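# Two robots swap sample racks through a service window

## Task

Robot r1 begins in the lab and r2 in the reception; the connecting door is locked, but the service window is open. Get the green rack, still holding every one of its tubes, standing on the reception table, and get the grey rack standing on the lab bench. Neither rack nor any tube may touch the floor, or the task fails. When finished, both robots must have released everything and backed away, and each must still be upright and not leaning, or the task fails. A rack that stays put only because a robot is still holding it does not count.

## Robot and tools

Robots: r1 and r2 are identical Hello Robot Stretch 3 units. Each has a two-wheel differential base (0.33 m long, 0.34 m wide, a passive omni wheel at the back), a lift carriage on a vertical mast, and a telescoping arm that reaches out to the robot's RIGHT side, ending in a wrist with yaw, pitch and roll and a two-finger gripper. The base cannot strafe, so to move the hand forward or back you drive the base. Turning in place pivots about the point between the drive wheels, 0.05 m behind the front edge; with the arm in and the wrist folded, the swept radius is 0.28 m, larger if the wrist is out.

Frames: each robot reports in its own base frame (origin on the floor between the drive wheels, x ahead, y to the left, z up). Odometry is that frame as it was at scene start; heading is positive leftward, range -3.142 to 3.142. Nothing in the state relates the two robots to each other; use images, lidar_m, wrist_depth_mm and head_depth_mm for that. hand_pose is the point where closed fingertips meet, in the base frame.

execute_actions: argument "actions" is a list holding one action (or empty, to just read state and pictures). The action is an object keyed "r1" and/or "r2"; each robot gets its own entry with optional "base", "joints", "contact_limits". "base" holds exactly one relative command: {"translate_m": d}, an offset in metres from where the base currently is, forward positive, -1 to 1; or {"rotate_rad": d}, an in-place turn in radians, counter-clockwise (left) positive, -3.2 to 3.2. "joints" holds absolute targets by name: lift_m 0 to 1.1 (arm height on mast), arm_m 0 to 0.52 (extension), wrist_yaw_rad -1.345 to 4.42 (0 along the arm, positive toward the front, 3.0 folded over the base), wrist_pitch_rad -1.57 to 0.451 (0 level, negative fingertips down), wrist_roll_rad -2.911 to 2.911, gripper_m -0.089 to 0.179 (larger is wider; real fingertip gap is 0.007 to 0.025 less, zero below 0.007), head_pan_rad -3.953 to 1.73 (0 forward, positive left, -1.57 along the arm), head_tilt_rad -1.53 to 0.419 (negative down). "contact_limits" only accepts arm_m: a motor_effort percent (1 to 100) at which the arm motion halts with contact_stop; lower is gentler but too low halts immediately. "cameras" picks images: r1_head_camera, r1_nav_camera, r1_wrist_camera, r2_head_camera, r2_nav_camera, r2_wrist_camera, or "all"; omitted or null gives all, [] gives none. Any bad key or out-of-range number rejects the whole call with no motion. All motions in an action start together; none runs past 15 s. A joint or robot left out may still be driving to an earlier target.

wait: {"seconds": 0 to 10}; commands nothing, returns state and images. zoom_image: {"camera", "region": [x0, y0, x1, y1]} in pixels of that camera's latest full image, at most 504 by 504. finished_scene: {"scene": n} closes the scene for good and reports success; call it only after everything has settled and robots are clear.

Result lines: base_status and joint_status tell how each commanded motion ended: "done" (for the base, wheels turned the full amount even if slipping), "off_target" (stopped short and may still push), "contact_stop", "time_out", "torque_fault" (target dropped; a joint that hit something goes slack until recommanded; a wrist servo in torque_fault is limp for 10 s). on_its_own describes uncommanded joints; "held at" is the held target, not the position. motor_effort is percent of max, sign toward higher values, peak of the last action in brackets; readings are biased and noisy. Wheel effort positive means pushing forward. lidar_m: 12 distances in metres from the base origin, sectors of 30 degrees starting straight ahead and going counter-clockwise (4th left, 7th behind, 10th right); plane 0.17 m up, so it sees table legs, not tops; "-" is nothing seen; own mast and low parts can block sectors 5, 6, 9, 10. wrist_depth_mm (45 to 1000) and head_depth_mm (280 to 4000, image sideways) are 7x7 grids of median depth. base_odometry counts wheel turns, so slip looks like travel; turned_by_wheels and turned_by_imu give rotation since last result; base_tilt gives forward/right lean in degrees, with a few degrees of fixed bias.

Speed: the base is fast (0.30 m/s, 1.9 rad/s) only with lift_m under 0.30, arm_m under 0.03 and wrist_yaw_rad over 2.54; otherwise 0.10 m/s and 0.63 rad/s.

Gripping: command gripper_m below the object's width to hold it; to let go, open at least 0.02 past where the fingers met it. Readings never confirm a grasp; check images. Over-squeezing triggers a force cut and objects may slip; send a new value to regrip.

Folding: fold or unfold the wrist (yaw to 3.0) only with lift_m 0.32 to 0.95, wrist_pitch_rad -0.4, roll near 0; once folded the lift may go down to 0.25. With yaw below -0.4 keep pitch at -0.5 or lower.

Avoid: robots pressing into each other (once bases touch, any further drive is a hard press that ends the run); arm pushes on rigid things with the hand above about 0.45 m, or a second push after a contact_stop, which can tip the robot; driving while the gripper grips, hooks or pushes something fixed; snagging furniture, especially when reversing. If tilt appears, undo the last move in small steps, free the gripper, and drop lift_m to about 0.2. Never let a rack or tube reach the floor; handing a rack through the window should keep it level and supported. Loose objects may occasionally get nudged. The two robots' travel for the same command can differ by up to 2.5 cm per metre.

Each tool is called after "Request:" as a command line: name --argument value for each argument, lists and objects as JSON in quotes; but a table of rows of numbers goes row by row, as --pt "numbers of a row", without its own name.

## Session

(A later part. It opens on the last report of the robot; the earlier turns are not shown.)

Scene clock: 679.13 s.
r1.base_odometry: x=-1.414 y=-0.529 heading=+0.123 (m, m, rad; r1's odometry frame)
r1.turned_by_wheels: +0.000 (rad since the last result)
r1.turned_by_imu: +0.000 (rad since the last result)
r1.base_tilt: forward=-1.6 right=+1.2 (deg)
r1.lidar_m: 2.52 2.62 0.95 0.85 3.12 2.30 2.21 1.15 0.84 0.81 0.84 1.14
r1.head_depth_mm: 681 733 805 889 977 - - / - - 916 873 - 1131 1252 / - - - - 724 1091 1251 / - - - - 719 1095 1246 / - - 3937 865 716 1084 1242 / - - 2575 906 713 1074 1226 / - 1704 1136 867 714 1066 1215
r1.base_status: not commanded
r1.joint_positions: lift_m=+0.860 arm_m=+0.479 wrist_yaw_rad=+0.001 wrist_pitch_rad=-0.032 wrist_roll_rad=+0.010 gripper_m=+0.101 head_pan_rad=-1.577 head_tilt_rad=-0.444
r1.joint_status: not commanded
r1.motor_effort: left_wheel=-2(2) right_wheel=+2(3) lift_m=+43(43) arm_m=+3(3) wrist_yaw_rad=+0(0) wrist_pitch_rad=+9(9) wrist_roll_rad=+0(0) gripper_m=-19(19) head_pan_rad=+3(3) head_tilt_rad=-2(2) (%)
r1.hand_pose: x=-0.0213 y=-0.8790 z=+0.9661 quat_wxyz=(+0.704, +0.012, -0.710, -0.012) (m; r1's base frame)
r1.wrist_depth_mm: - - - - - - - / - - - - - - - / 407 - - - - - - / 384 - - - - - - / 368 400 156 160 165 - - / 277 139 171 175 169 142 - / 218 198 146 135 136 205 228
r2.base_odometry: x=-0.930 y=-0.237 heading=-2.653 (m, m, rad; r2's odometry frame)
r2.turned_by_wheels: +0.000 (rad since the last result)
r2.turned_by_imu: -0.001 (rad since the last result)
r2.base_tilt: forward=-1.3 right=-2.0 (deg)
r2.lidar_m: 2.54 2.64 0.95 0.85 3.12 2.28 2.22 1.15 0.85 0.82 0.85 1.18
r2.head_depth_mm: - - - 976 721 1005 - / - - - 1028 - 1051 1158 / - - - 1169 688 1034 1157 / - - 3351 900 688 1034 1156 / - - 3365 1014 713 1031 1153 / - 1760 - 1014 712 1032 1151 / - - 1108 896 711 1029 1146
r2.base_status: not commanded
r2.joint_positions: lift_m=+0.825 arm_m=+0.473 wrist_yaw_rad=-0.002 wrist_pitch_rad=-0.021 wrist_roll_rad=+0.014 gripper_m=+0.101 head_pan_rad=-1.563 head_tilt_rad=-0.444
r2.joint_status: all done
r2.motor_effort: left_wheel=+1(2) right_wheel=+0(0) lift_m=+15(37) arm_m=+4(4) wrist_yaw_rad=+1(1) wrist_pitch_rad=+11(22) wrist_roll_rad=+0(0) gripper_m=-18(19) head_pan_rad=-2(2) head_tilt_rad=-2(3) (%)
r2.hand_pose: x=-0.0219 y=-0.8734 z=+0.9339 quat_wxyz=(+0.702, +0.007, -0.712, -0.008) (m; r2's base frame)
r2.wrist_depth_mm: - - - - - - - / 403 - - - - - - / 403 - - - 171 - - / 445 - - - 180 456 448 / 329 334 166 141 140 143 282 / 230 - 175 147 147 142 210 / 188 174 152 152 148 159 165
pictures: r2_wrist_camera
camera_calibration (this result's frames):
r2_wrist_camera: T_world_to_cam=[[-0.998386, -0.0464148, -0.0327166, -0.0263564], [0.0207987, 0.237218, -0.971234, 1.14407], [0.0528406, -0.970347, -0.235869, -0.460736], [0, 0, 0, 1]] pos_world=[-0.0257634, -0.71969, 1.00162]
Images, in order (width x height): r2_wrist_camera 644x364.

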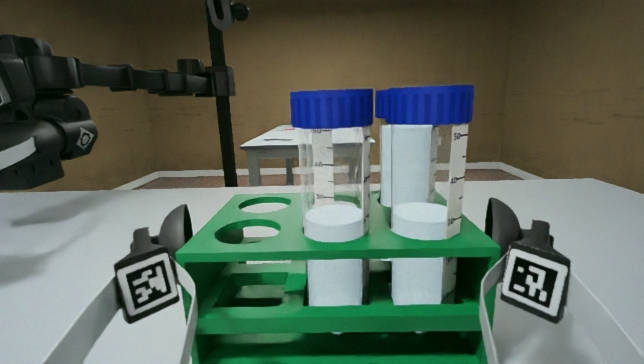

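Request:
execute_actions --actions '[{"r1": {"joints": {"arm_m": 0.03}}, "r2": {"joints": {"gripper_m": 0.179}}}]' --cameras '[]'

Request:
execute_actions --actions '[{"r1": {"base": {"rotate_rad": 3.14}, "joints": {"lift_m": 0.76}}, "r2": {"joints": {"lift_m": 0.817, "arm_m": 0.497}}}]' --cameras '["r2_wrist_camera", "r1_head_camera", "r1_wrist_camera"]'

Scene clock: 702.17 s.
r1.base_odometry: x=-1.414 y=-0.529 heading=+0.123 (m, m, rad; r1's odometry frame)
r1.turned_by_wheels: +0.000 (rad since the last result)
r1.turned_by_imu: -0.001 (rad since the last result)
r1.base_tilt: forward=-1.6 right=+1.2 (deg)
r1.lidar_m: 2.53 2.63 0.95 0.85 3.13 2.29 2.21 1.15 0.83 0.81 0.84 1.15
r1.head_depth_mm: 679 729 801 887 987 1118 1217 / - - 915 870 754 1106 - / - - - 914 686 1099 - / - - 3991 912 681 484 - / - - 3980 906 688 1081 1242 / - - 2555 903 715 1082 1229 / - 1727 1149 872 712 1069 1214
r1.base_status: not commanded
r1.joint_positions: lift_m=+0.860 arm_m=+0.030 wrist_yaw_rad=+0.000 wrist_pitch_rad=-0.034 wrist_roll_rad=+0.010 gripper_m=+0.101 head_pan_rad=-1.577 head_tilt_rad=-0.444
r1.joint_status: all done
r1.motor_effort: left_wheel=-3(2) right_wheel=+3(3) lift_m=+43(42) arm_m=-4(5) wrist_yaw_rad=+1(0) wrist_pitch_rad=+9(9) wrist_roll_rad=+0(0) gripper_m=-19(19) head_pan_rad=+3(3) head_tilt_rad=-2(1) (%)
r1.hand_pose: x=-0.0214 y=-0.4305 z=+0.9658 quat_wxyz=(+0.704, +0.012, -0.710, -0.012) (m; r1's base frame)
r1.wrist_depth_mm: - - - - - 496 496 / - - - - - 510 512 / - - - - - 532 528 / 687 588 733 759 781 545 543 / 399 406 156 159 166 555 553 / 348 139 171 175 169 142 578 / 630 625 145 135 136 599 598
r2.base_odometry: x=-0.930 y=-0.237 heading=-2.653 (m, m, rad; r2's odometry frame)
r2.turned_by_wheels: +0.000 (rad since the last result)
r2.turned_by_imu: -0.002 (rad since the last result)
r2.base_tilt: forward=-1.2 right=-2.0 (deg)
r2.lidar_m: 2.54 2.64 0.95 0.85 3.15 2.29 2.22 1.15 0.85 0.82 0.85 1.19
r2.head_depth_mm: - - - 975 721 1005 - / - - - 1030 - 1048 1157 / - - - 1164 688 1035 1157 / - - 3362 910 687 1029 1155 / - - 3356 1013 714 1029 1151 / - 1752 1517 1015 712 1031 1152 / - - - 1012 710 1026 1150
r2.base_status: not commanded
r2.joint_positions: lift_m=+0.825 arm_m=+0.473 wrist_yaw_rad=-0.002 wrist_pitch_rad=-0.021 wrist_roll_rad=+0.014 gripper_m=+0.179 head_pan_rad=-1.563 head_tilt_rad=-0.444
r2.joint_status: all done
r2.motor_effort: left_wheel=+1(1) right_wheel=+0(0) lift_m=+15(15) arm_m=+4(3) wrist_yaw_rad=+1(1) wrist_pitch_rad=+11(11) wrist_roll_rad=+0(0) gripper_m=+0(84) head_pan_rad=-3(3) head_tilt_rad=-2(3) (%)
r2.hand_pose: x=-0.0219 y=-0.8734 z=+0.9339 quat_wxyz=(+0.702, +0.007, -0.712, -0.008) (m; r2's base frame)
r2.wrist_depth_mm: - - - - - - - / - - - - - - - / - 631 - 176 173 - - / - - - 220 181 459 446 / 327 343 169 145 146 279 301 / 246 220 171 151 150 191 - / 170 175 152 156 155 158 158
pictures: none
No camera images: the call's "cameras" was empty. Leave "cameras" out to get every camera's image.

Scene clock: 708.07 s.
r1.base_odometry: x=-1.414 y=-0.529 heading=-3.020 (m, m, rad; r1's odometry frame)
r1.turned_by_wheels: +3.140 (rad since the last result)
r1.turned_by_imu: +3.168 (rad since the last result)
r1.base_tilt: forward=-1.6 right=+1.0 (deg)
r1.lidar_m: 2.21 1.16 0.84 0.81 0.84 1.13 2.53 2.62 0.95 0.85 3.18 2.31
r1.head_depth_mm: 3144 3448 3736 1185 1077 1252 1317 / 3125 3423 2090 1184 1872 1644 1349 / 3111 3354 1907 1183 1873 575 1351 / 3088 3366 1884 1184 1879 545 1376 / 3027 3347 1871 1171 1720 562 1319 / 3057 3316 3492 1172 1005 1181 1285 / 2956 3300 3620 2858 2075 1620 1343
r1.base_status: done
r1.joint_positions: lift_m=+0.760 arm_m=+0.030 wrist_yaw_rad=+0.000 wrist_pitch_rad=-0.034 wrist_roll_rad=+0.010 gripper_m=+0.101 head_pan_rad=-1.577 head_tilt_rad=-0.444
r1.joint_status: all done
r1.motor_effort: left_wheel=-3(8) right_wheel=+3(9) lift_m=+31(38) arm_m=-4(3) wrist_yaw_rad=+0(0) wrist_pitch_rad=+9(9) wrist_roll_rad=+0(0) gripper_m=-19(19) head_pan_rad=+3(3) head_tilt_rad=-1(2) (%)
r1.hand_pose: x=-0.0214 y=-0.4305 z=+0.8661 quat_wxyz=(+0.704, +0.012, -0.710, -0.012) (m; r1's base frame)
r1.wrist_depth_mm: - - - - - - - / - - - - - - - / - - - - - - - / - - - 888 915 - - / - - 156 159 165 567 631 / - 139 170 175 169 142 - / - - 146 134 136 681 -
r2.base_odometry: x=-0.930 y=-0.237 heading=-2.653 (m, m, rad; r2's odometry frame)
r2.turned_by_wheels: +0.000 (rad since the last result)
r2.turned_by_imu: -0.001 (rad since the last result)
r2.base_tilt: forward=-1.3 right=-2.1 (deg)
r2.lidar_m: 2.53 2.65 0.95 0.85 3.13 2.29 2.21 1.15 0.85 0.82 0.86 1.18
r2.head_depth_mm: - - - 977 723 1011 - / - - - 1061 - 1071 1158 / - - - 1163 689 1032 1155 / - - 3383 909 689 1033 1151 / - - 2593 1018 715 1030 1148 / - - - 1014 713 1031 1152 / - - - 1008 711 1026 1152
r2.base_status: not commanded
r2.joint_positions: lift_m=+0.818 arm_m=+0.497 wrist_yaw_rad=-0.001 wrist_pitch_rad=-0.021 wrist_roll_rad=+0.014 gripper_m=+0.179 head_pan_rad=-1.563 head_tilt_rad=-0.444
r2.joint_status: all done
r2.motor_effort: left_wheel=+2(2) right_wheel=+0(1) lift_m=+15(17) arm_m=+4(2) wrist_yaw_rad=+1(1) wrist_pitch_rad=+11(10) wrist_roll_rad=+0(0) gripper_m=+0(0) head_pan_rad=-2(2) head_tilt_rad=-2(2) (%)
r2.hand_pose: x=-0.0217 y=-0.8973 z=+0.9269 quat_wxyz=(+0.702, +0.007, -0.712, -0.008) (m; r2's base frame)
r2.wrist_depth_mm: - - - - - - - / - - - 105 109 - - / - - - - 153 - - / - - - - 156 426 423 / 310 325 149 121 119 119 288 / 229 118 157 126 126 123 - / 159 155 124 122 120 119 150
pictures: r1_head_camera (sideways: a quarter turn clockwise sets it upright), r1_wrist_camera, r2_wrist_camera
camera_calibration (this result's frames):
r1_head_camera: T_world_to_cam=[[0.00483878, 0.43496, -0.900437, 1.19417], [0.997987, -0.0590443, -0.0231586, 0.0297466], [-0.0632387, -0.898512, -0.43437, 0.522074], [0, 0, 0, 1]] pos_world=[-0.00244978, -0.048569, 1.30273]
r1_wrist_camera: T_world_to_cam=[[-0.99989, -0.00779239, 0.0126588, -0.0350438], [-0.0138603, 0.180975, -0.98339, 0.96306], [0.00537203, -0.983457, -0.181063, -0.106707], [0, 0, 0, 1]] pos_world=[-0.0211183, -0.279504, 0.928186]
r2_wrist_camera: T_world_to_cam=[[-0.998352, -0.0471422, -0.0327123, -0.0281671], [0.0206216, 0.237233, -0.971234, 1.14295], [0.0535465, -0.970308, -0.23587, -0.485584], [0, 0, 0, 1]] pos_world=[-0.0256888, -0.743639, 0.994613]
Images, in order (width x height): r1_head_camera 896x504, r1_wrist_camera 644x364, r2_wrist_camera 644x364.

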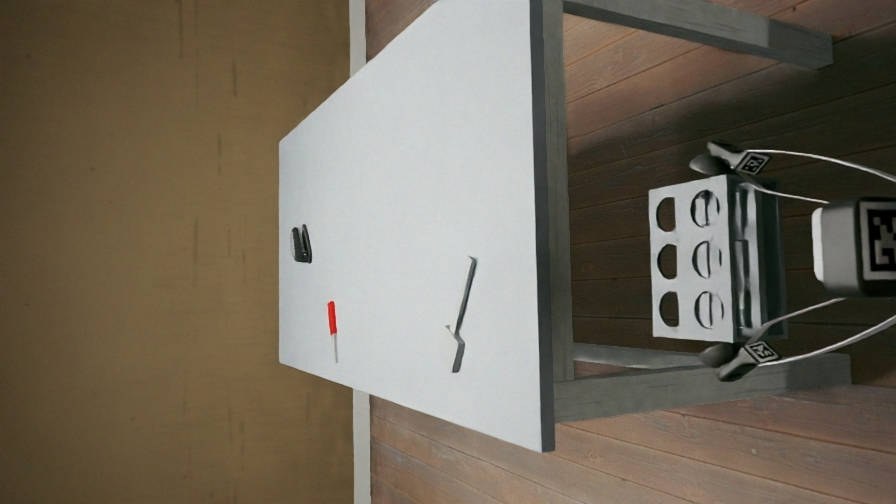

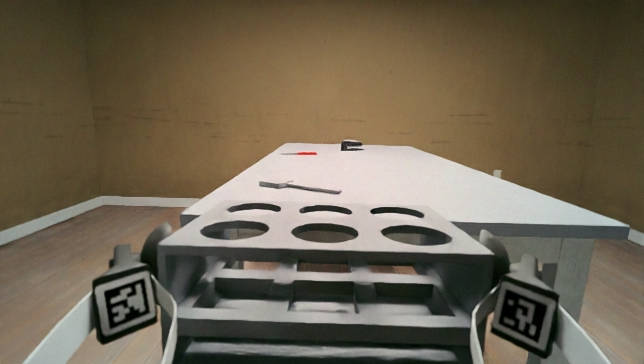

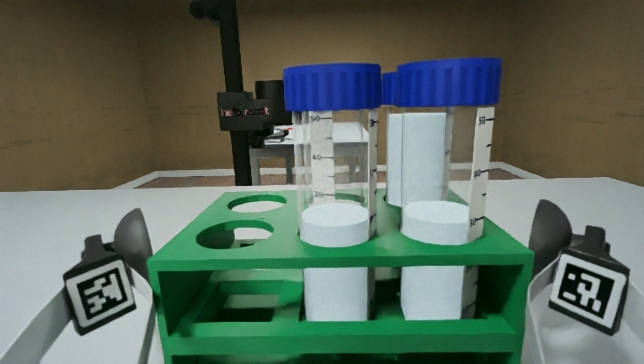

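Request:
execute_actions --actions '[{"r1": {"base": {"rotate_rad": 0.5}}, "r2": {"joints": {"gripper_m": 0.10}}}]' --cameras '["r2_wrist_camera"]'

Request:
execute_actions --actions '[{"r1": {"base": {"translate_m": -0.3}}, "r2": {"joints": {"lift_m": 0.84}}}]' --cameras '["r2_wrist_camera"]'

Scene clock: 727.83 s.
r1.base_odometry: x=-1.414 y=-0.529 heading=-2.520 (m, m, rad; r1's odometry frame)
r1.turned_by_wheels: +0.500 (rad since the last result)
r1.turned_by_imu: +0.504 (rad since the last result)
r1.base_tilt: forward=-1.6 right=+1.1 (deg)
r1.lidar_m: 1.20 0.85 0.81 0.83 1.10 2.53 2.60 0.95 0.85 0.86 2.32 2.21
r1.head_depth_mm: 2992 3246 3331 1189 949 1652 1353 / 3122 3370 3636 1329 1003 1427 1320 / 3317 3549 3818 2903 2080 577 1308 / 3389 3676 3926 2880 2093 546 1379 / 3561 3868 - 2873 2104 563 1317 / 3300 3526 3702 2852 2073 1630 1340 / 2862 3083 3197 2874 2090 1639 1339
r1.base_status: done
r1.joint_positions: lift_m=+0.760 arm_m=+0.030 wrist_yaw_rad=+0.000 wrist_pitch_rad=-0.034 wrist_roll_rad=+0.010 gripper_m=+0.101 head_pan_rad=-1.577 head_tilt_rad=-0.444
r1.joint_status: not commanded
r1.motor_effort: left_wheel=-3(7) right_wheel=+3(7) lift_m=+31(31) arm_m=-4(4) wrist_yaw_rad=+1(1) wrist_pitch_rad=+9(9) wrist_roll_rad=+0(0) gripper_m=-18(18) head_pan_rad=+3(3) head_tilt_rad=-2(2) (%)
r1.hand_pose: x=-0.0214 y=-0.4305 z=+0.8661 quat_wxyz=(+0.704, +0.012, -0.710, -0.012) (m; r1's base frame)
r1.wrist_depth_mm: - - - - - - - / - - - - - - - / - - - - - - - / - - - - - 936 992 / - - 156 159 165 530 520 / - 139 170 175 169 142 496 / - - 145 135 137 - -
r2.base_odometry: x=-0.930 y=-0.237 heading=-2.653 (m, m, rad; r2's odometry frame)
r2.turned_by_wheels: +0.000 (rad since the last result)
r2.turned_by_imu: -0.001 (rad since the last result)
r2.base_tilt: forward=-1.2 right=-2.1 (deg)
r2.lidar_m: 2.53 2.64 0.94 0.85 3.14 2.30 2.22 1.15 0.85 0.82 0.86 1.18
r2.head_depth_mm: - - - 978 722 1007 - / - - - 1066 - 1065 1161 / - - - 1163 689 1035 1160 / - - 3356 927 687 1032 1152 / - - 1672 1015 714 1031 1151 / - - - 1015 714 1026 1154 / - - - 1009 710 1029 1149
r2.base_status: not commanded
r2.joint_positions: lift_m=+0.818 arm_m=+0.497 wrist_yaw_rad=-0.001 wrist_pitch_rad=-0.021 wrist_roll_rad=+0.014 gripper_m=+0.104 head_pan_rad=-1.563 head_tilt_rad=-0.444
r2.joint_status: all done
r2.motor_effort: left_wheel=+2(2) right_wheel=-1(1) lift_m=+16(15) arm_m=+4(4) wrist_yaw_rad=+0(1) wrist_pitch_rad=+10(11) wrist_roll_rad=+0(0) gripper_m=-19(95) head_pan_rad=-2(3) head_tilt_rad=-2(3) (%)
r2.hand_pose: x=-0.0217 y=-0.8973 z=+0.9269 quat_wxyz=(+0.702, +0.007, -0.712, -0.008) (m; r2's base frame)
r2.wrist_depth_mm: - - - - - - - / - - - 126 124 - - / - - - - 173 - - / - - - 407 171 433 414 / 311 301 154 136 133 132 266 / 218 - 160 142 140 142 204 / 176 166 147 147 145 149 155
pictures: r2_wrist_camera
camera_calibration (this result's frames):
r2_wrist_camera: T_world_to_cam=[[-0.998352, -0.0471454, -0.0327125, -0.0281705], [0.0206211, 0.237233, -0.971234, 1.14295], [0.0535497, -0.970308, -0.23587, -0.485615], [0, 0, 0, 1]] pos_world=[-0.0256885, -0.743671, 0.994613]
Images, in order (width x height): r2_wrist_camera 644x364.

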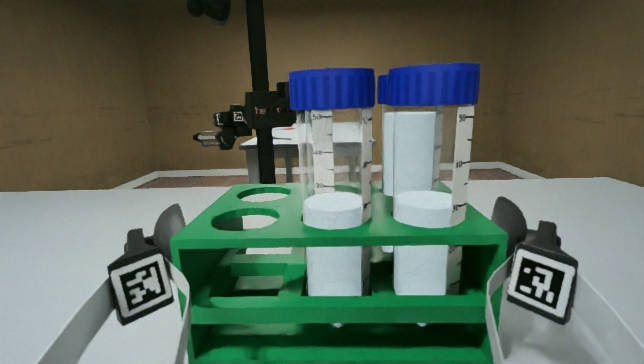

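Scene clock: 732.27 s.
r1.base_odometry: x=-1.171 y=-0.355 heading=-2.520 (m, m, rad; r1's odometry frame)
r1.turned_by_wheels: +0.000 (rad since the last result)
r1.turned_by_imu: -0.001 (rad since the last result)
r1.base_tilt: forward=-1.8 right=+1.0 (deg)
r1.lidar_m: 1.40 0.99 0.95 0.97 1.29 2.27 2.34 0.74 0.73 0.81 2.61 2.48
r1.head_depth_mm: 2917 3068 1904 1188 866 1570 1344 / 3001 3217 1907 1186 864 1640 1347 / 3118 3396 3596 1182 894 576 1350 / 3254 3515 3792 1178 942 546 1381 / 3352 3679 3985 2870 994 562 1281 / 3517 3775 3997 2823 2083 1630 1344 / 3225 3433 3606 2891 2065 1629 1342
r1.base_status: done
r1.joint_positions: lift_m=+0.760 arm_m=+0.030 wrist_yaw_rad=+0.000 wrist_pitch_rad=-0.034 wrist_roll_rad=+0.010 gripper_m=+0.101 head_pan_rad=-1.577 head_tilt_rad=-0.444
r1.joint_status: not commanded
r1.motor_effort: left_wheel=-3(8) right_wheel=+3(4) lift_m=+32(31) arm_m=-4(4) wrist_yaw_rad=+0(0) wrist_pitch_rad=+9(9) wrist_roll_rad=+0(0) gripper_m=-19(19) head_pan_rad=+3(4) head_tilt_rad=-2(2) (%)
r1.hand_pose: x=-0.0214 y=-0.4305 z=+0.8661 quat_wxyz=(+0.704, +0.012, -0.710, -0.012) (m; r1's base frame)
r1.wrist_depth_mm: - - - - - - - / - - - - - - - / - - - - - - - / - - - - 931 948 998 / - - 156 159 165 513 517 / - 139 171 175 169 142 365 / - - 146 134 137 - 381
r2.base_odometry: x=-0.930 y=-0.237 heading=-2.653 (m, m, rad; r2's odometry frame)
r2.turned_by_wheels: +0.000 (rad since the last result)
r2.turned_by_imu: -0.001 (rad since the last result)
r2.base_tilt: forward=-1.3 right=-2.1 (deg)
r2.lidar_m: 2.53 2.65 0.94 0.85 3.12 2.29 2.21 1.15 0.85 0.82 0.85 1.18
r2.head_depth_mm: - - - 976 751 - - / - - - 1095 - 1050 1158 / - - - 1168 688 1032 1157 / - - 1980 905 702 1033 1157 / - - 3331 988 714 1028 1151 / - - - 1011 711 1026 1150 / - - - 1010 710 1025 1149
r2.base_status: not commanded
r2.joint_positions: lift_m=+0.839 arm_m=+0.497 wrist_yaw_rad=-0.001 wrist_pitch_rad=-0.050 wrist_roll_rad=+0.014 gripper_m=+0.104 head_pan_rad=-1.563 head_tilt_rad=-0.444
r2.joint_status: all done
r2.motor_effort: left_wheel=+2(2) right_wheel=-1(1) lift_m=+40(40) arm_m=+4(4) wrist_yaw_rad=+0(0) wrist_pitch_rad=+25(25) wrist_roll_rad=+0(0) gripper_m=-19(19) head_pan_rad=-2(2) head_tilt_rad=-2(2) (%)
r2.hand_pose: x=-0.0217 y=-0.8964 z=+0.9411 quat_wxyz=(+0.702, +0.018, -0.711, -0.019) (m; r2's base frame)
r2.wrist_depth_mm: - - - - - - - / - - - - 139 - - / - - - - 176 - - / - - - 434 176 - 437 / 332 339 156 139 137 141 289 / 240 - 170 142 141 142 225 / 197 184 149 148 147 167 173
pictures: r2_wrist_camera
camera_calibration (this result's frames):
r2_wrist_camera: T_world_to_cam=[[-0.998351, -0.0461513, -0.034136, -0.0254309], [0.0206596, 0.265943, -0.963767, 1.17516], [0.0535574, -0.962883, -0.264551, -0.44769], [0, 0, 0, 1]] pos_world=[-0.0256903, -0.744773, 1.01328]
Images, in order (width x height): r2_wrist_camera 644x364.

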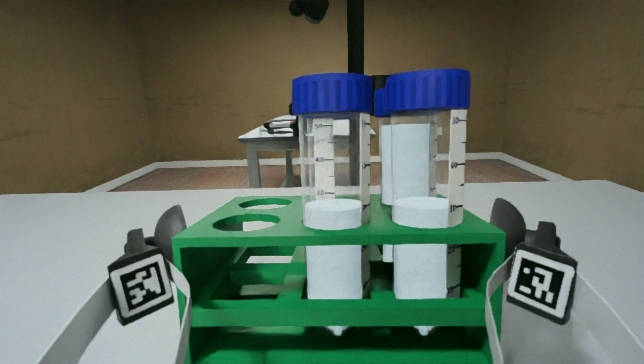

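Request:
execute_actions --actions '[{"r1": {"base": {"rotate_rad": -0.53}}, "r2": {"joints": {"lift_m": 0.865}}}]' --cameras '["r2_wrist_camera", "r1_head_camera"]'

Scene clock: 739.27 s.
r1.base_odometry: x=-1.171 y=-0.355 heading=-3.050 (m, m, rad; r1's odometry frame)
r1.turned_by_wheels: -0.530 (rad since the last result)
r1.turned_by_imu: -0.535 (rad since the last result)
r1.base_tilt: forward=-1.6 right=+1.1 (deg)
r1.lidar_m: 2.48 1.41 0.99 0.94 0.97 1.29 2.26 2.32 0.74 0.72 0.81 2.60
r1.head_depth_mm: 3041 3301 3631 2915 2091 1655 1353 / 3048 3250 3604 2935 1886 1580 1354 / 2969 3266 3500 1176 889 576 1147 / 2941 3185 1895 1183 881 545 1379 / 2991 3176 1876 1176 868 560 1313 / 2907 3164 1862 1169 855 1649 1345 / 2894 3092 1855 1168 851 1570 1341
r1.base_status: done
r1.joint_positions: lift_m=+0.760 arm_m=+0.030 wrist_yaw_rad=+0.000 wrist_pitch_rad=-0.034 wrist_roll_rad=+0.010 gripper_m=+0.101 head_pan_rad=-1.577 head_tilt_rad=-0.444
r1.joint_status: not commanded
r1.motor_effort: left_wheel=+1(6) right_wheel=-3(8) lift_m=+31(31) arm_m=-3(4) wrist_yaw_rad=+0(0) wrist_pitch_rad=+9(9) wrist_roll_rad=+0(0) gripper_m=-18(18) head_pan_rad=+3(3) head_tilt_rad=-2(2) (%)
r1.hand_pose: x=-0.0214 y=-0.4305 z=+0.8661 quat_wxyz=(+0.704, +0.012, -0.710, -0.012) (m; r1's base frame)
r1.wrist_depth_mm: - - - - - - - / - - - - - - - / - - - - - - - / - 840 877 874 - - - / 461 475 156 159 165 - - / 465 139 171 175 169 142 - / 510 - 146 135 136 - -
r2.base_odometry: x=-0.930 y=-0.237 heading=-2.653 (m, m, rad; r2's odometry frame)
r2.turned_by_wheels: +0.000 (rad since the last result)
r2.turned_by_imu: -0.001 (rad since the last result)
r2.base_tilt: forward=-1.2 right=-2.1 (deg)
r2.lidar_m: 2.53 2.64 0.95 0.85 3.13 2.29 2.21 1.15 0.85 0.82 0.86 1.18
r2.head_depth_mm: - - - 973 754 - - / - - - 1098 - 1050 1162 / - - - - 717 1033 1162 / - - 2601 - 717 1033 1158 / - - 3351 958 713 1035 1153 / - - - 1012 712 1030 1152 / - - - 1012 711 1026 1148
r2.base_status: not commanded
r2.joint_positions: lift_m=+0.864 arm_m=+0.497 wrist_yaw_rad=-0.001 wrist_pitch_rad=-0.052 wrist_roll_rad=+0.014 gripper_m=+0.104 head_pan_rad=-1.563 head_tilt_rad=-0.444
r2.joint_status: all done
r2.motor_effort: left_wheel=+2(2) right_wheel=-1(1) lift_m=+40(41) arm_m=+4(3) wrist_yaw_rad=+0(1) wrist_pitch_rad=+26(26) wrist_roll_rad=+0(0) gripper_m=-19(19) head_pan_rad=-3(2) head_tilt_rad=-3(3) (%)
r2.hand_pose: x=-0.0217 y=-0.8963 z=+0.9657 quat_wxyz=(+0.702, +0.018, -0.711, -0.019) (m; r2's base frame)
r2.wrist_depth_mm: - - - - - - - / - - - - 140 - - / - - - - 173 - - / - - - - 176 - - / 392 403 156 138 138 142 344 / 285 - 171 142 141 142 272 / 227 220 151 147 146 199 207
pictures: r1_head_camera (sideways: a quarter turn clockwise sets it upright), r2_wrist_camera
camera_calibration (this result's frames):
r1_head_camera: T_world_to_cam=[[0.00483765, 0.434971, -0.900431, 1.19416], [0.997987, -0.0590413, -0.0231593, 0.0297475], [-0.0632362, -0.898507, -0.434381, 0.522088], [0, 0, 0, 1]] pos_world=[-0.00244964, -0.0485691, 1.30273]
r2_wrist_camera: T_world_to_cam=[[-0.998351, -0.0461001, -0.034205, -0.0244754], [0.0206616, 0.26735, -0.963378, 1.19977], [0.0535566, -0.962496, -0.265957, -0.439417], [0, 0, 0, 1]] pos_world=[-0.0256905, -0.744825, 1.03813]
Images, in order (width x height): r1_head_camera 896x504, r2_wrist_camera 644x364.

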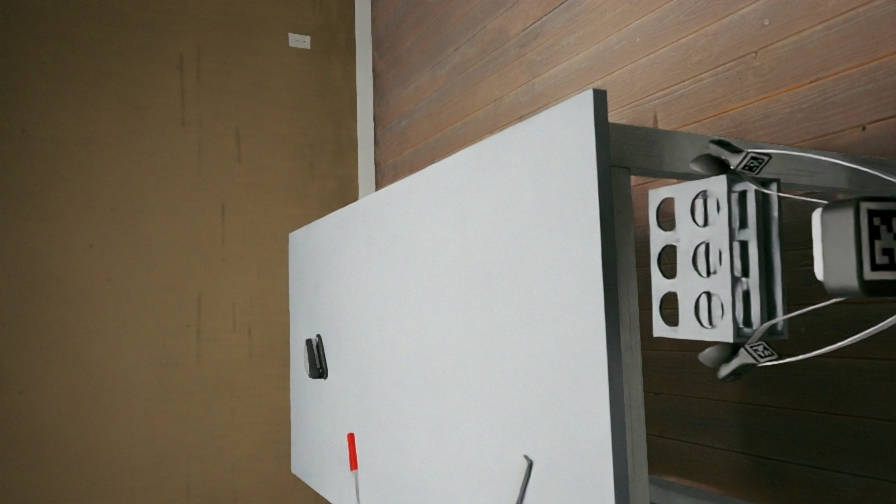

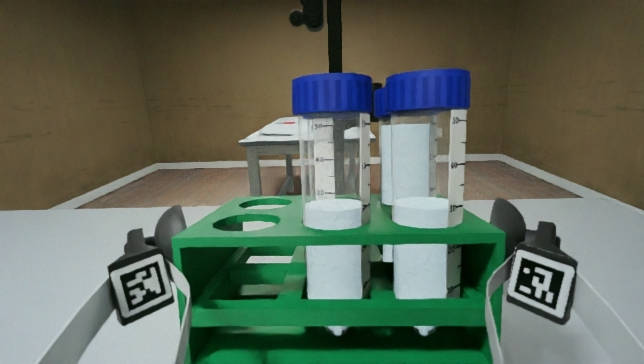

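Request:
execute_actions --actions '[{"r1": {"base": {"translate_m": 0.08}, "joints": {"arm_m": 0.5}}, "r2": {"joints": {"arm_m": 0.03}}}]' --cameras '["r2_wrist_camera", "r1_head_camera"]'

Scene clock: 754.70 s.
r1.base_odometry: x=-1.250 y=-0.362 heading=-3.050 (m, m, rad; r1's odometry frame)
r1.turned_by_wheels: +0.000 (rad since the last result)
r1.turned_by_imu: -0.001 (rad since the last result)
r1.base_tilt: forward=-1.7 right=+1.2 (deg)
r1.lidar_m: 2.40 1.41 1.00 0.95 0.97 1.29 2.35 2.40 0.75 1.52 0.77 2.52
r1.head_depth_mm: 3025 3309 3661 2881 1948 1643 1410 / 3022 3296 3598 2766 897 - - / 2976 3275 3396 1241 829 1596 1351 / 2927 3195 1885 1320 827 1640 1353 / 2906 3212 1857 1239 865 1640 1345 / 2900 3186 1864 1172 853 1637 1343 / 2888 3138 3279 1164 852 1540 1276
r1.base_status: done
r1.joint_positions: lift_m=+0.760 arm_m=+0.500 wrist_yaw_rad=+0.000 wrist_pitch_rad=-0.034 wrist_roll_rad=+0.010 gripper_m=+0.101 head_pan_rad=-1.577 head_tilt_rad=-0.444
r1.joint_status: all done
r1.motor_effort: left_wheel=+1(7) right_wheel=-3(6) lift_m=+31(31) arm_m=+3(3) wrist_yaw_rad=+1(0) wrist_pitch_rad=+9(9) wrist_roll_rad=+0(0) gripper_m=-18(19) head_pan_rad=+3(3) head_tilt_rad=-3(3) (%)
r1.hand_pose: x=-0.0214 y=-0.9000 z=+0.8661 quat_wxyz=(+0.704, +0.012, -0.710, -0.012) (m; r1's base frame)
r1.wrist_depth_mm: - - - - - - - / - - - - - - - / - - - - - - - / - 828 842 866 895 - - / 456 461 156 160 165 553 - / 324 139 171 175 169 142 375 / 252 228 145 135 137 236 264
r2.base_odometry: x=-0.930 y=-0.237 heading=-2.653 (m, m, rad; r2's odometry frame)
r2.turned_by_wheels: +0.000 (rad since the last result)
r2.turned_by_imu: -0.002 (rad since the last result)
r2.base_tilt: forward=-1.2 right=-2.1 (deg)
r2.lidar_m: 2.53 2.65 0.95 0.85 3.14 2.28 2.22 1.15 0.85 0.82 0.85 1.18
r2.head_depth_mm: - - - 977 722 1038 1126 / - - - 1027 718 1050 1121 / - - - 1026 491 460 - / - - 2017 1020 679 460 - / - - 3343 1020 715 1037 1151 / - - - 1016 712 1030 1151 / - - - 1012 711 1030 1148
r2.base_status: not commanded
r2.joint_positions: lift_m=+0.864 arm_m=+0.030 wrist_yaw_rad=-0.001 wrist_pitch_rad=-0.052 wrist_roll_rad=+0.014 gripper_m=+0.104 head_pan_rad=-1.563 head_tilt_rad=-0.444
r2.joint_status: all done
r2.motor_effort: left_wheel=+2(2) right_wheel=-1(1) lift_m=+40(41) arm_m=-3(6) wrist_yaw_rad=+0(0) wrist_pitch_rad=+26(26) wrist_roll_rad=+0(0) gripper_m=-19(19) head_pan_rad=-3(2) head_tilt_rad=-2(2) (%)
r2.hand_pose: x=-0.0216 y=-0.4299 z=+0.9656 quat_wxyz=(+0.702, +0.018, -0.711, -0.019) (m; r2's base frame)
r2.wrist_depth_mm: - - - - - - 505 / - - - - 140 642 510 / 692 - - 872 174 822 537 / 633 647 614 537 176 559 551 / 402 412 157 139 137 141 352 / 654 - 170 143 141 142 630 / 700 681 149 147 146 647 636
pictures: r1_head_camera (sideways: a quarter turn clockwise sets it upright), r2_wrist_camera
camera_calibration (this result's frames):
r1_head_camera: T_world_to_cam=[[0.0048377, 0.434979, -0.900428, 1.19415], [0.997987, -0.0590411, -0.0231597, 0.0297481], [-0.0632362, -0.898503, -0.434389, 0.522098], [0, 0, 0, 1]] pos_world=[-0.00244964, -0.0485691, 1.30273]
r2_wrist_camera: T_world_to_cam=[[-0.998327, -0.0466094, -0.0342231, -0.00304588], [0.0205219, 0.26773, -0.963275, 1.07505], [0.0540602, -0.962366, -0.266326, 0.0098735], [0, 0, 0, 1]] pos_world=[-0.0256365, -0.278462, 1.03809]
Images, in order (width x height): r1_head_camera 896x504, r2_wrist_camera 644x364.

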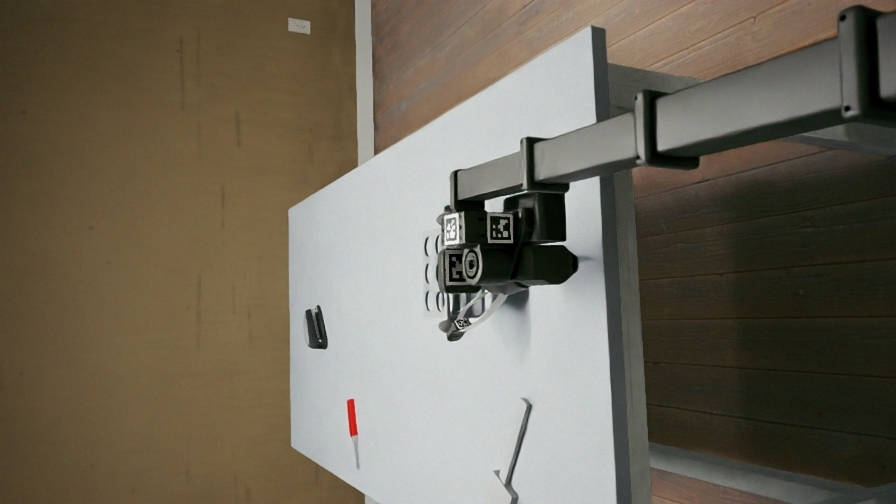

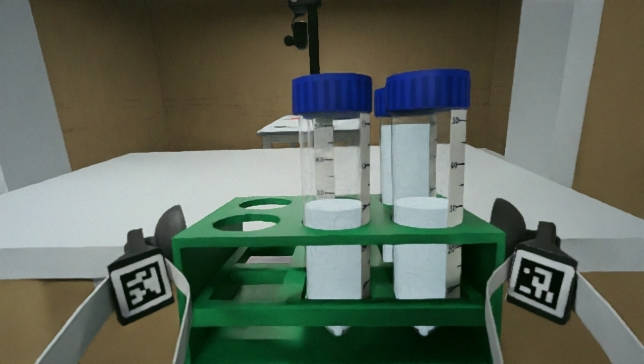

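Request:
execute_actions --actions '[{"r1": {"joints": {"lift_m": 0.703}}, "r2": {"base": {"rotate_rad": 0.5}}}]' --cameras '[]'

Request:
execute_actions --actions '[{"r1": {"joints": {"gripper_m": 0.179}}, "r2": {"base": {"translate_m": 0.3}, "joints": {"lift_m": 0.77}}}]' --cameras '["r1_wrist_camera"]'

Request:
execute_actions --actions '[{"r1": {"joints": {"arm_m": 0.05}}, "r2": {"base": {"rotate_rad": 2.64}}}]' --cameras '["r1_head_camera", "r2_head_camera", "r2_wrist_camera"]'

Scene clock: 773.43 s.
r1.base_odometry: x=-1.250 y=-0.362 heading=-3.050 (m, m, rad; r1's odometry frame)
r1.turned_by_wheels: +0.000 (rad since the last result)
r1.turned_by_imu: -0.001 (rad since the last result)
r1.base_tilt: forward=-1.6 right=+1.0 (deg)
r1.lidar_m: 2.39 1.41 1.00 0.95 0.97 1.29 2.34 2.41 0.75 1.53 0.77 2.52
r1.head_depth_mm: 3045 3258 3713 2905 1932 1647 1351 / 3000 3249 3612 2742 896 968 - / 2972 3280 3391 1181 - 1637 1347 / 2956 3224 1901 1239 866 1629 1347 / 2933 3161 1864 1174 857 1642 1349 / 2870 3153 1866 1173 854 1628 1343 / 2918 3089 3290 1176 852 1544 1274
r1.base_status: not commanded
r1.joint_positions: lift_m=+0.703 arm_m=+0.500 wrist_yaw_rad=+0.000 wrist_pitch_rad=-0.028 wrist_roll_rad=+0.010 gripper_m=+0.101 head_pan_rad=-1.577 head_tilt_rad=-0.444
r1.joint_status: all done
r1.motor_effort: left_wheel=+1(1) right_wheel=-3(3) lift_m=+30(30) arm_m=+3(4) wrist_yaw_rad=+1(1) wrist_pitch_rad=+8(9) wrist_roll_rad=+0(0) gripper_m=-19(19) head_pan_rad=+3(3) head_tilt_rad=-2(1) (%)
r1.hand_pose: x=-0.0214 y=-0.9002 z=+0.8105 quat_wxyz=(+0.704, +0.010, -0.710, -0.010) (m; r1's base frame)
r1.wrist_depth_mm: - - - - - - - / - - - - - - - / - - - - - - - / 539 546 565 586 610 - - / 306 313 153 157 163 336 376 / 214 139 170 172 173 142 231 / - 151 145 135 136 158 176
r2.base_odometry: x=-0.930 y=-0.237 heading=-2.153 (m, m, rad; r2's odometry frame)
r2.turned_by_wheels: +0.500 (rad since the last result)
r2.turned_by_imu: +0.496 (rad since the last result)
r2.base_tilt: forward=-1.3 right=-2.1 (deg)
r2.lidar_m: 2.62 0.95 0.85 3.22 2.31 2.21 1.18 0.85 0.82 0.85 1.16 2.53
r2.head_depth_mm: - - - 1032 721 959 1017 / - - - 1024 719 1010 1089 / - - - 1024 488 460 - / - - - 1019 756 459 - / 837 901 978 1014 820 1280 1358 / 860 937 1016 1103 1229 1387 1401 / 912 994 1092 1201 1344 1515 1391
r2.base_status: done
r2.joint_positions: lift_m=+0.864 arm_m=+0.030 wrist_yaw_rad=-0.001 wrist_pitch_rad=-0.052 wrist_roll_rad=+0.014 gripper_m=+0.104 head_pan_rad=-1.563 head_tilt_rad=-0.444
r2.joint_status: not commanded
r2.motor_effort: left_wheel=-3(8) right_wheel=+3(7) lift_m=+41(41) arm_m=-4(4) wrist_yaw_rad=+1(0) wrist_pitch_rad=+26(26) wrist_roll_rad=+0(0) gripper_m=-19(19) head_pan_rad=-2(2) head_tilt_rad=-2(1) (%)
r2.hand_pose: x=-0.0216 y=-0.4299 z=+0.9656 quat_wxyz=(+0.702, +0.018, -0.711, -0.019) (m; r2's base frame)
r2.wrist_depth_mm: - 912 728 - - - - / - 957 784 135 140 - - / - - 821 729 175 - - / - - 807 530 176 531 527 / - - 157 139 138 142 352 / - - 171 143 141 143 289 / - - 149 148 146 553 530
pictures: none
No camera images: the call's "cameras" was empty. Leave "cameras" out to get every camera's image.

Scene clock: 777.57 s.
r1.base_odometry: x=-1.250 y=-0.362 heading=-3.050 (m, m, rad; r1's odometry frame)
r1.turned_by_wheels: +0.000 (rad since the last result)
r1.turned_by_imu: +0.000 (rad since the last result)
r1.base_tilt: forward=-1.6 right=+1.1 (deg)
r1.lidar_m: 2.40 1.42 1.00 0.95 0.97 1.29 2.34 2.40 0.75 1.52 0.77 2.53
r1.head_depth_mm: 3044 3314 3647 2881 1941 1651 1356 / 3026 3323 3575 2762 895 967 - / 2949 3218 3399 1183 - 1642 1352 / 2971 3218 1885 1240 870 1636 1351 / 2909 3160 1849 1173 859 1643 1350 / 2892 3148 1856 1173 853 1630 1339 / 2866 3139 3313 1172 851 1531 1279
r1.base_status: not commanded
r1.joint_positions: lift_m=+0.703 arm_m=+0.500 wrist_yaw_rad=+0.000 wrist_pitch_rad=-0.024 wrist_roll_rad=+0.010 gripper_m=+0.179 head_pan_rad=-1.577 head_tilt_rad=-0.444
r1.joint_status: all done
r1.motor_effort: left_wheel=+1(1) right_wheel=-3(3) lift_m=+30(31) arm_m=+3(3) wrist_yaw_rad=+0(0) wrist_pitch_rad=+7(8) wrist_roll_rad=+0(0) gripper_m=+0(89) head_pan_rad=+3(3) head_tilt_rad=-2(3) (%)
r1.hand_pose: x=-0.0214 y=-0.9003 z=+0.8116 quat_wxyz=(+0.704, +0.009, -0.710, -0.009) (m; r1's base frame)
r1.wrist_depth_mm: - - - - - - - / - - - - - - - / - - - - - - - / 553 557 585 610 623 - - / 311 317 159 163 167 343 382 / - 139 172 176 170 143 244 / - 160 147 138 140 159 -
r2.base_odometry: x=-1.095 y=-0.488 heading=-2.153 (m, m, rad; r2's odometry frame)
r2.turned_by_wheels: +0.000 (rad since the last result)
r2.turned_by_imu: -0.002 (rad since the last result)
r2.base_tilt: forward=-1.3 right=-2.1 (deg)
r2.lidar_m: 2.35 0.72 0.71 0.80 2.59 2.47 1.39 1.00 0.97 1.00 1.36 2.27
r2.head_depth_mm: - - - 1032 1036 1134 1240 / 839 913 988 1010 1109 1207 1304 / 877 940 1011 1074 1184 502 514 / 924 991 1071 1158 1257 532 515 / 971 1048 1134 1236 1354 1464 1342 / 1029 1108 1205 1324 1468 1615 1389 / 1083 1181 1285 1428 1595 1679 1390
r2.base_status: done
r2.joint_positions: lift_m=+0.770 arm_m=+0.030 wrist_yaw_rad=-0.001 wrist_pitch_rad=-0.052 wrist_roll_rad=+0.014 gripper_m=+0.104 head_pan_rad=-1.563 head_tilt_rad=-0.444
r2.joint_status: all done
r2.motor_effort: left_wheel=-3(5) right_wheel=+3(7) lift_m=+18(39) arm_m=-4(4) wrist_yaw_rad=-1(0) wrist_pitch_rad=+26(26) wrist_roll_rad=+0(0) gripper_m=-19(19) head_pan_rad=-2(2) head_tilt_rad=-2(3) (%)
r2.hand_pose: x=-0.0216 y=-0.4299 z=+0.8717 quat_wxyz=(+0.702, +0.018, -0.711, -0.019) (m; r2's base frame)
r2.wrist_depth_mm: - - 929 784 705 - - / - - - 763 140 - - / - - - 816 175 454 408 / - - - 854 176 663 593 / - - 157 138 137 142 613 / - - 171 143 141 142 613 / - - 150 148 146 701 652
pictures: r1_wrist_camera
camera_calibration (this result's frames):
r1_wrist_camera: T_world_to_cam=[[-0.99989, -0.00763052, 0.0127326, -0.0379386], [-0.0138526, 0.171453, -0.985095, 0.987298], [0.00533375, -0.985163, -0.171539, -0.587832], [0, 0, 0, 1]] pos_world=[-0.0211224, -0.748674, 0.872229]
Images, in order (width x height): r1_wrist_camera 644x364.

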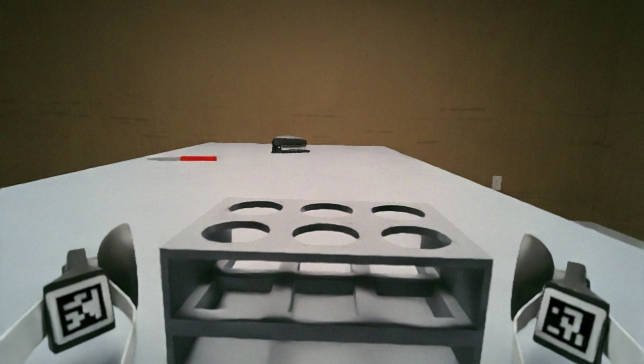

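Scene clock: 782.70 s.
r1.base_odometry: x=-1.250 y=-0.362 heading=-3.050 (m, m, rad; r1's odometry frame)
r1.turned_by_wheels: +0.000 (rad since the last result)
r1.turned_by_imu: -0.001 (rad since the last result)
r1.base_tilt: forward=-1.6 right=+1.0 (deg)
r1.lidar_m: 2.39 1.41 1.00 0.95 0.97 1.29 2.35 2.41 0.75 1.53 0.77 2.53
r1.head_depth_mm: 3036 3277 3567 2913 1965 1642 1347 / 3011 3329 3620 2757 894 984 1189 / 2991 3254 3419 1184 888 1625 1353 / 2984 3223 1876 1179 873 1650 1401 / 2946 3140 1849 1181 863 1641 1351 / 2898 3143 1862 1169 853 1649 1343 / 2870 3106 3328 1168 851 1531 1276
r1.base_status: not commanded
r1.joint_positions: lift_m=+0.703 arm_m=+0.050 wrist_yaw_rad=+0.000 wrist_pitch_rad=-0.023 wrist_roll_rad=+0.010 gripper_m=+0.179 head_pan_rad=-1.577 head_tilt_rad=-0.444
r1.joint_status: all done
r1.motor_effort: left_wheel=+1(1) right_wheel=-3(3) lift_m=+30(30) arm_m=-4(5) wrist_yaw_rad=+0(0) wrist_pitch_rad=+6(7) wrist_roll_rad=+0(0) gripper_m=+0(0) head_pan_rad=+3(3) head_tilt_rad=-2(2) (%)
r1.hand_pose: x=-0.0214 y=-0.4509 z=+0.8120 quat_wxyz=(+0.704, +0.008, -0.710, -0.008) (m; r1's base frame)
r1.wrist_depth_mm: - - - - - - - / - - - - - - - / - - - - - - - / - 581 599 586 643 - - / 429 399 404 415 421 432 - / 436 - - - - 457 - / 460 - - - - 472 -
r2.base_odometry: x=-1.095 y=-0.488 heading=+0.487 (m, m, rad; r2's odometry frame)
r2.turned_by_wheels: +2.640 (rad since the last result)
r2.turned_by_imu: +2.625 (rad since the last result)
r2.base_tilt: forward=-1.4 right=-2.0 (deg)
r2.lidar_m: 2.47 1.37 1.01 0.97 1.00 1.39 2.27 2.36 0.72 0.71 0.80 2.57
r2.head_depth_mm: 2918 3152 3401 3262 2259 1679 1409 / 2958 3163 3412 3252 929 854 1001 / 2934 3123 3346 1329 930 501 515 / 2909 3162 3285 1323 928 531 514 / 2918 3118 3265 1313 923 792 1343 / 2911 3134 3255 1306 921 1569 1401 / 2887 3140 3350 1304 917 1556 1396
r2.base_status: done
r2.joint_positions: lift_m=+0.770 arm_m=+0.030 wrist_yaw_rad=+0.000 wrist_pitch_rad=-0.052 wrist_roll_rad=+0.014 gripper_m=+0.104 head_pan_rad=-1.563 head_tilt_rad=-0.444
r2.joint_status: not commanded
r2.motor_effort: left_wheel=-2(8) right_wheel=+2(8) lift_m=+18(18) arm_m=-4(4) wrist_yaw_rad=+0(1) wrist_pitch_rad=+26(26) wrist_roll_rad=+0(0) gripper_m=-20(20) head_pan_rad=-3(3) head_tilt_rad=-3(3) (%)
r2.hand_pose: x=-0.0216 y=-0.4299 z=+0.8717 quat_wxyz=(+0.702, +0.019, -0.711, -0.019) (m; r2's base frame)
r2.wrist_depth_mm: - - - - - - - / - - - 136 139 - - / - - - - 175 - - / - 751 719 633 177 - - / 480 484 155 139 138 142 - / 494 - 171 143 140 142 - / 526 - 149 148 146 - -
pictures: r1_head_camera (sideways: a quarter turn clockwise sets it upright), r2_head_camera (sideways: a quarter turn clockwise sets it upright), r2_wrist_camera
camera_calibration (this result's frames):
r1_head_camera: T_world_to_cam=[[0.00483757, 0.434984, -0.900425, 1.19415], [0.997987, -0.0590406, -0.02316, 0.0297485], [-0.0632359, -0.898501, -0.434394, 0.522105], [0, 0, 0, 1]] pos_world=[-0.00244963, -0.0485691, 1.30273]
r2_head_camera: T_world_to_cam=[[-0.0244637, 0.388088, -0.921297, 1.21269], [0.999157, -0.0209093, -0.035339, 0.0374472], [-0.0329784, -0.921385, -0.38725, 0.462814], [0, 0, 0, 1]] pos_world=[0.00751419, -0.0434174, 1.2978]
r2_wrist_camera: T_world_to_cam=[[-0.998321, -0.0467263, -0.0342396, -0.00626233], [0.0204924, 0.267982, -0.963206, 0.984646], [0.0541826, -0.96229, -0.266575, -0.0148716], [0, 0, 0, 1]] pos_world=[-0.0256238, -0.278471, 0.944238]
Images, in order (width x height): r1_head_camera 896x504, r2_head_camera 896x504, r2_wrist_camera 644x364.

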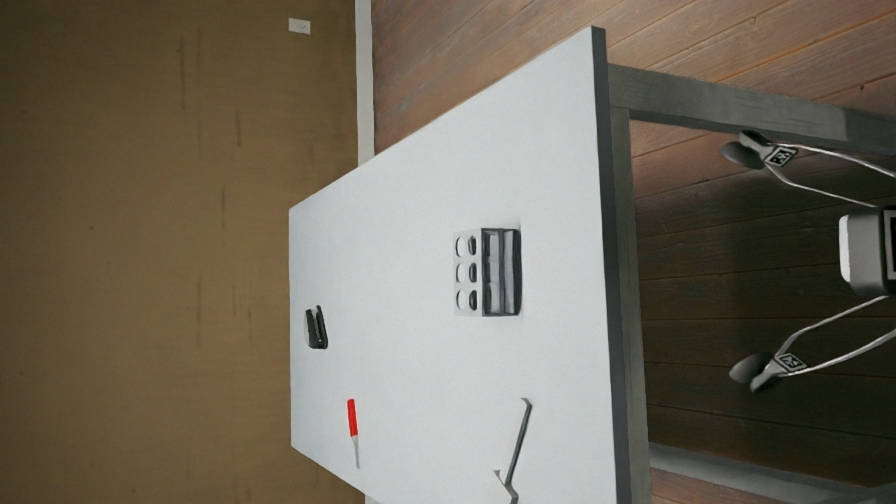

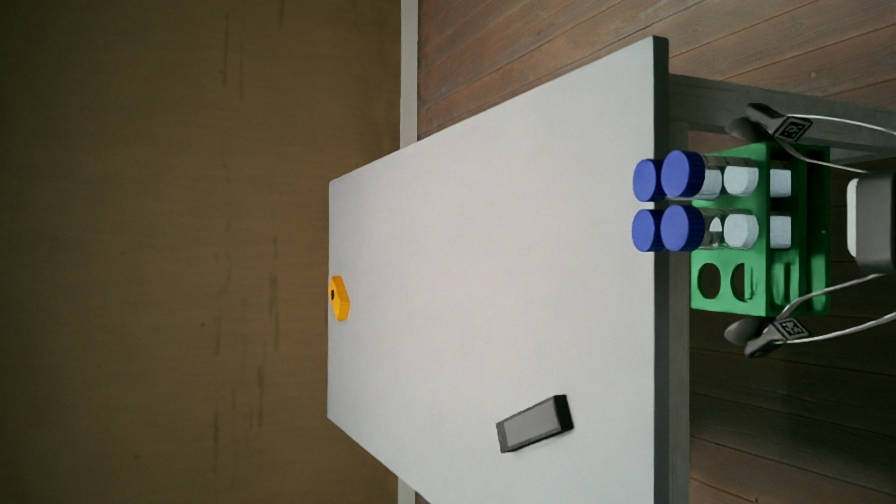

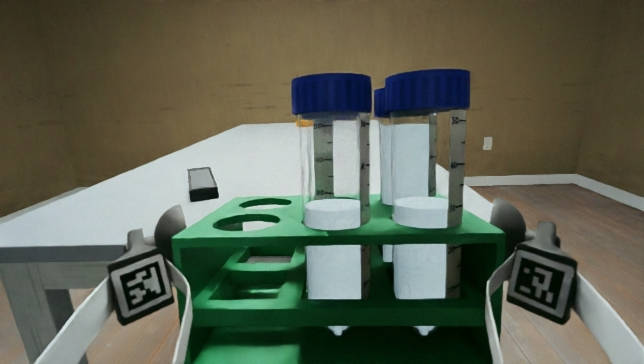

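Request:
execute_actions --actions '[{"r2": {"joints": {"arm_m": 0.48}}}]' --cameras '[]'

Request:
execute_actions --actions '[{"r2": {"joints": {"lift_m": 0.70}}}]' --cameras '["r2_wrist_camera"]'

Scene clock: 798.97 s.
r1.base_odometry: x=-1.250 y=-0.362 heading=-3.050 (m, m, rad; r1's odometry frame)
r1.turned_by_wheels: +0.000 (rad since the last result)
r1.turned_by_imu: -0.001 (rad since the last result)
r1.base_tilt: forward=-1.7 right=+1.1 (deg)
r1.lidar_m: 2.40 1.41 1.00 0.95 0.97 1.29 2.34 2.40 0.75 1.52 0.77 2.52
r1.head_depth_mm: 3049 3363 3588 2929 1956 1644 1350 / 3069 3302 3625 2725 894 987 1186 / 3018 3226 3456 1185 888 1634 1347 / 2998 3200 1883 1180 871 1630 1410 / 2937 3119 1858 1174 857 1640 1351 / 2871 3162 1865 1174 857 1621 1347 / 2880 3108 3289 1175 852 1536 1282
r1.base_status: not commanded
r1.joint_positions: lift_m=+0.703 arm_m=+0.050 wrist_yaw_rad=+0.000 wrist_pitch_rad=-0.023 wrist_roll_rad=+0.010 gripper_m=+0.179 head_pan_rad=-1.577 head_tilt_rad=-0.444
r1.joint_status: not commanded
r1.motor_effort: left_wheel=+1(1) right_wheel=-3(3) lift_m=+30(30) arm_m=-4(4) wrist_yaw_rad=+1(1) wrist_pitch_rad=+6(6) wrist_roll_rad=+0(0) gripper_m=+0(0) head_pan_rad=+3(3) head_tilt_rad=-2(2) (%)
r1.hand_pose: x=-0.0214 y=-0.4509 z=+0.8120 quat_wxyz=(+0.704, +0.008, -0.710, -0.008) (m; r1's base frame)
r1.wrist_depth_mm: - - - - - - - / - - - - - - - / - - - - - - - / - 571 602 585 643 - - / 425 396 401 411 422 433 - / 434 - - - - 458 - / 467 - - - - 473 -
r2.base_odometry: x=-1.095 y=-0.488 heading=+0.487 (m, m, rad; r2's odometry frame)
r2.turned_by_wheels: +0.000 (rad since the last result)
r2.turned_by_imu: -0.002 (rad since the last result)
r2.base_tilt: forward=-1.3 right=-2.1 (deg)
r2.lidar_m: 2.47 1.37 1.00 0.97 1.01 1.38 2.27 2.36 0.71 0.72 0.80 2.57
r2.head_depth_mm: 2913 3189 3433 3245 2271 1701 1486 / 2917 3190 3429 3240 971 - 981 / 2912 3133 3339 1405 853 1435 1328 / 2917 3156 3260 1319 851 1568 1399 / 2901 3174 3262 1312 923 1571 1391 / 2915 3138 3260 1314 922 1556 1385 / 2928 3120 3320 1310 918 1552 1387
r2.base_status: not commanded
r2.joint_positions: lift_m=+0.770 arm_m=+0.480 wrist_yaw_rad=+0.000 wrist_pitch_rad=-0.052 wrist_roll_rad=+0.014 gripper_m=+0.104 head_pan_rad=-1.563 head_tilt_rad=-0.444
r2.joint_status: all done
r2.motor_effort: left_wheel=-2(2) right_wheel=+2(3) lift_m=+18(18) arm_m=+3(2) wrist_yaw_rad=+0(0) wrist_pitch_rad=+26(26) wrist_roll_rad=+0(0) gripper_m=-19(19) head_pan_rad=-2(2) head_tilt_rad=-3(2) (%)
r2.hand_pose: x=-0.0216 y=-0.8793 z=+0.8717 quat_wxyz=(+0.702, +0.019, -0.711, -0.019) (m; r2's base frame)
r2.wrist_depth_mm: - - - - - - - / - - - 136 139 - - / - - - - 174 - - / - 747 708 616 176 - - / 473 476 156 139 137 141 - / 321 - 172 143 142 142 - / 273 257 149 148 146 236 245
pictures: none
No camera images: the call's "cameras" was empty. Leave "cameras" out to get every camera's image.

Scene clock: 800.43 s.
r1.base_odometry: x=-1.250 y=-0.362 heading=-3.050 (m, m, rad; r1's odometry frame)
r1.turned_by_wheels: +0.000 (rad since the last result)
r1.turned_by_imu: +0.000 (rad since the last result)
r1.base_tilt: forward=-1.6 right=+1.1 (deg)
r1.lidar_m: 2.40 1.41 1.00 0.95 0.97 1.29 2.35 2.40 0.75 1.52 0.77 2.52
r1.head_depth_mm: 3076 3349 3663 2889 1946 1657 1359 / 3005 3323 3604 2776 897 986 1187 / 2995 3265 3384 1182 885 1640 1352 / 2934 3209 1891 1176 874 1627 1408 / 2915 3187 1854 1176 860 1635 1343 / 2853 3157 1864 1175 854 1640 1339 / 2899 3105 3272 1166 848 1532 1275
r1.base_status: not commanded
r1.joint_positions: lift_m=+0.703 arm_m=+0.050 wrist_yaw_rad=+0.000 wrist_pitch_rad=-0.023 wrist_roll_rad=+0.010 gripper_m=+0.179 head_pan_rad=-1.577 head_tilt_rad=-0.444
r1.joint_status: not commanded
r1.motor_effort: left_wheel=+1(1) right_wheel=-3(3) lift_m=+31(30) arm_m=-4(4) wrist_yaw_rad=+0(0) wrist_pitch_rad=+6(6) wrist_roll_rad=+0(0) gripper_m=+1(0) head_pan_rad=+3(3) head_tilt_rad=-2(1) (%)
r1.hand_pose: x=-0.0214 y=-0.4509 z=+0.8120 quat_wxyz=(+0.704, +0.008, -0.710, -0.008) (m; r1's base frame)
r1.wrist_depth_mm: - - - - - - - / - - - - - - - / - - - - - - - / - 583 602 583 650 - - / 426 399 400 411 423 435 - / 438 - - - - 454 - / 464 - - - - 469 -
r2.base_odometry: x=-1.095 y=-0.488 heading=+0.487 (m, m, rad; r2's odometry frame)
r2.turned_by_wheels: +0.000 (rad since the last result)
r2.turned_by_imu: +0.000 (rad since the last result)
r2.base_tilt: forward=-1.3 right=-2.0 (deg)
r2.lidar_m: 2.47 1.37 1.00 0.97 1.00 1.39 2.28 2.37 0.71 0.71 0.80 2.57
r2.head_depth_mm: 2897 3180 3447 3233 2255 1668 1423 / 2949 3147 3420 3232 931 849 - / 2915 3146 3363 1326 - 1492 1320 / 2934 3131 3301 1325 937 1621 1401 / 2905 3127 3291 1316 924 1564 1397 / 2905 3106 3288 1314 923 1569 1398 / 2913 3111 3297 1308 920 1557 1389
r2.base_status: not commanded
r2.joint_positions: lift_m=+0.701 arm_m=+0.480 wrist_yaw_rad=+0.000 wrist_pitch_rad=-0.031 wrist_roll_rad=+0.014 gripper_m=+0.104 head_pan_rad=-1.563 head_tilt_rad=-0.444
r2.joint_status: all done
r2.motor_effort: left_wheel=-2(2) right_wheel=+2(3) lift_m=+16(18) arm_m=+4(5) wrist_yaw_rad=+1(0) wrist_pitch_rad=+15(26) wrist_roll_rad=+0(0) gripper_m=-19(19) head_pan_rad=-2(3) head_tilt_rad=-1(2) (%)
r2.hand_pose: x=-0.0216 y=-0.8800 z=+0.8074 quat_wxyz=(+0.702, +0.011, -0.712, -0.011) (m; r2's base frame)
r2.wrist_depth_mm: - - - - - - - / - - - 130 127 - - / - - - 888 176 - - / 535 503 486 194 171 432 - / 310 306 154 137 134 136 270 / 220 - 171 141 141 143 208 / 180 169 148 147 144 152 158
pictures: r2_wrist_camera
camera_calibration (this result's frames):
r2_wrist_camera: T_world_to_cam=[[-0.998321, -0.0474688, -0.0331908, -0.0309977], [0.0204765, 0.246791, -0.968852, 1.02923], [0.0541815, -0.967905, -0.245405, -0.487211], [0, 0, 0, 1]] pos_world=[-0.0256228, -0.727049, 0.876575]
Images, in order (width x height): r2_wrist_camera 644x364.

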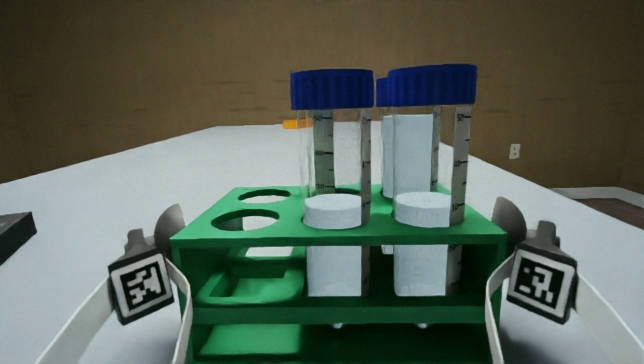

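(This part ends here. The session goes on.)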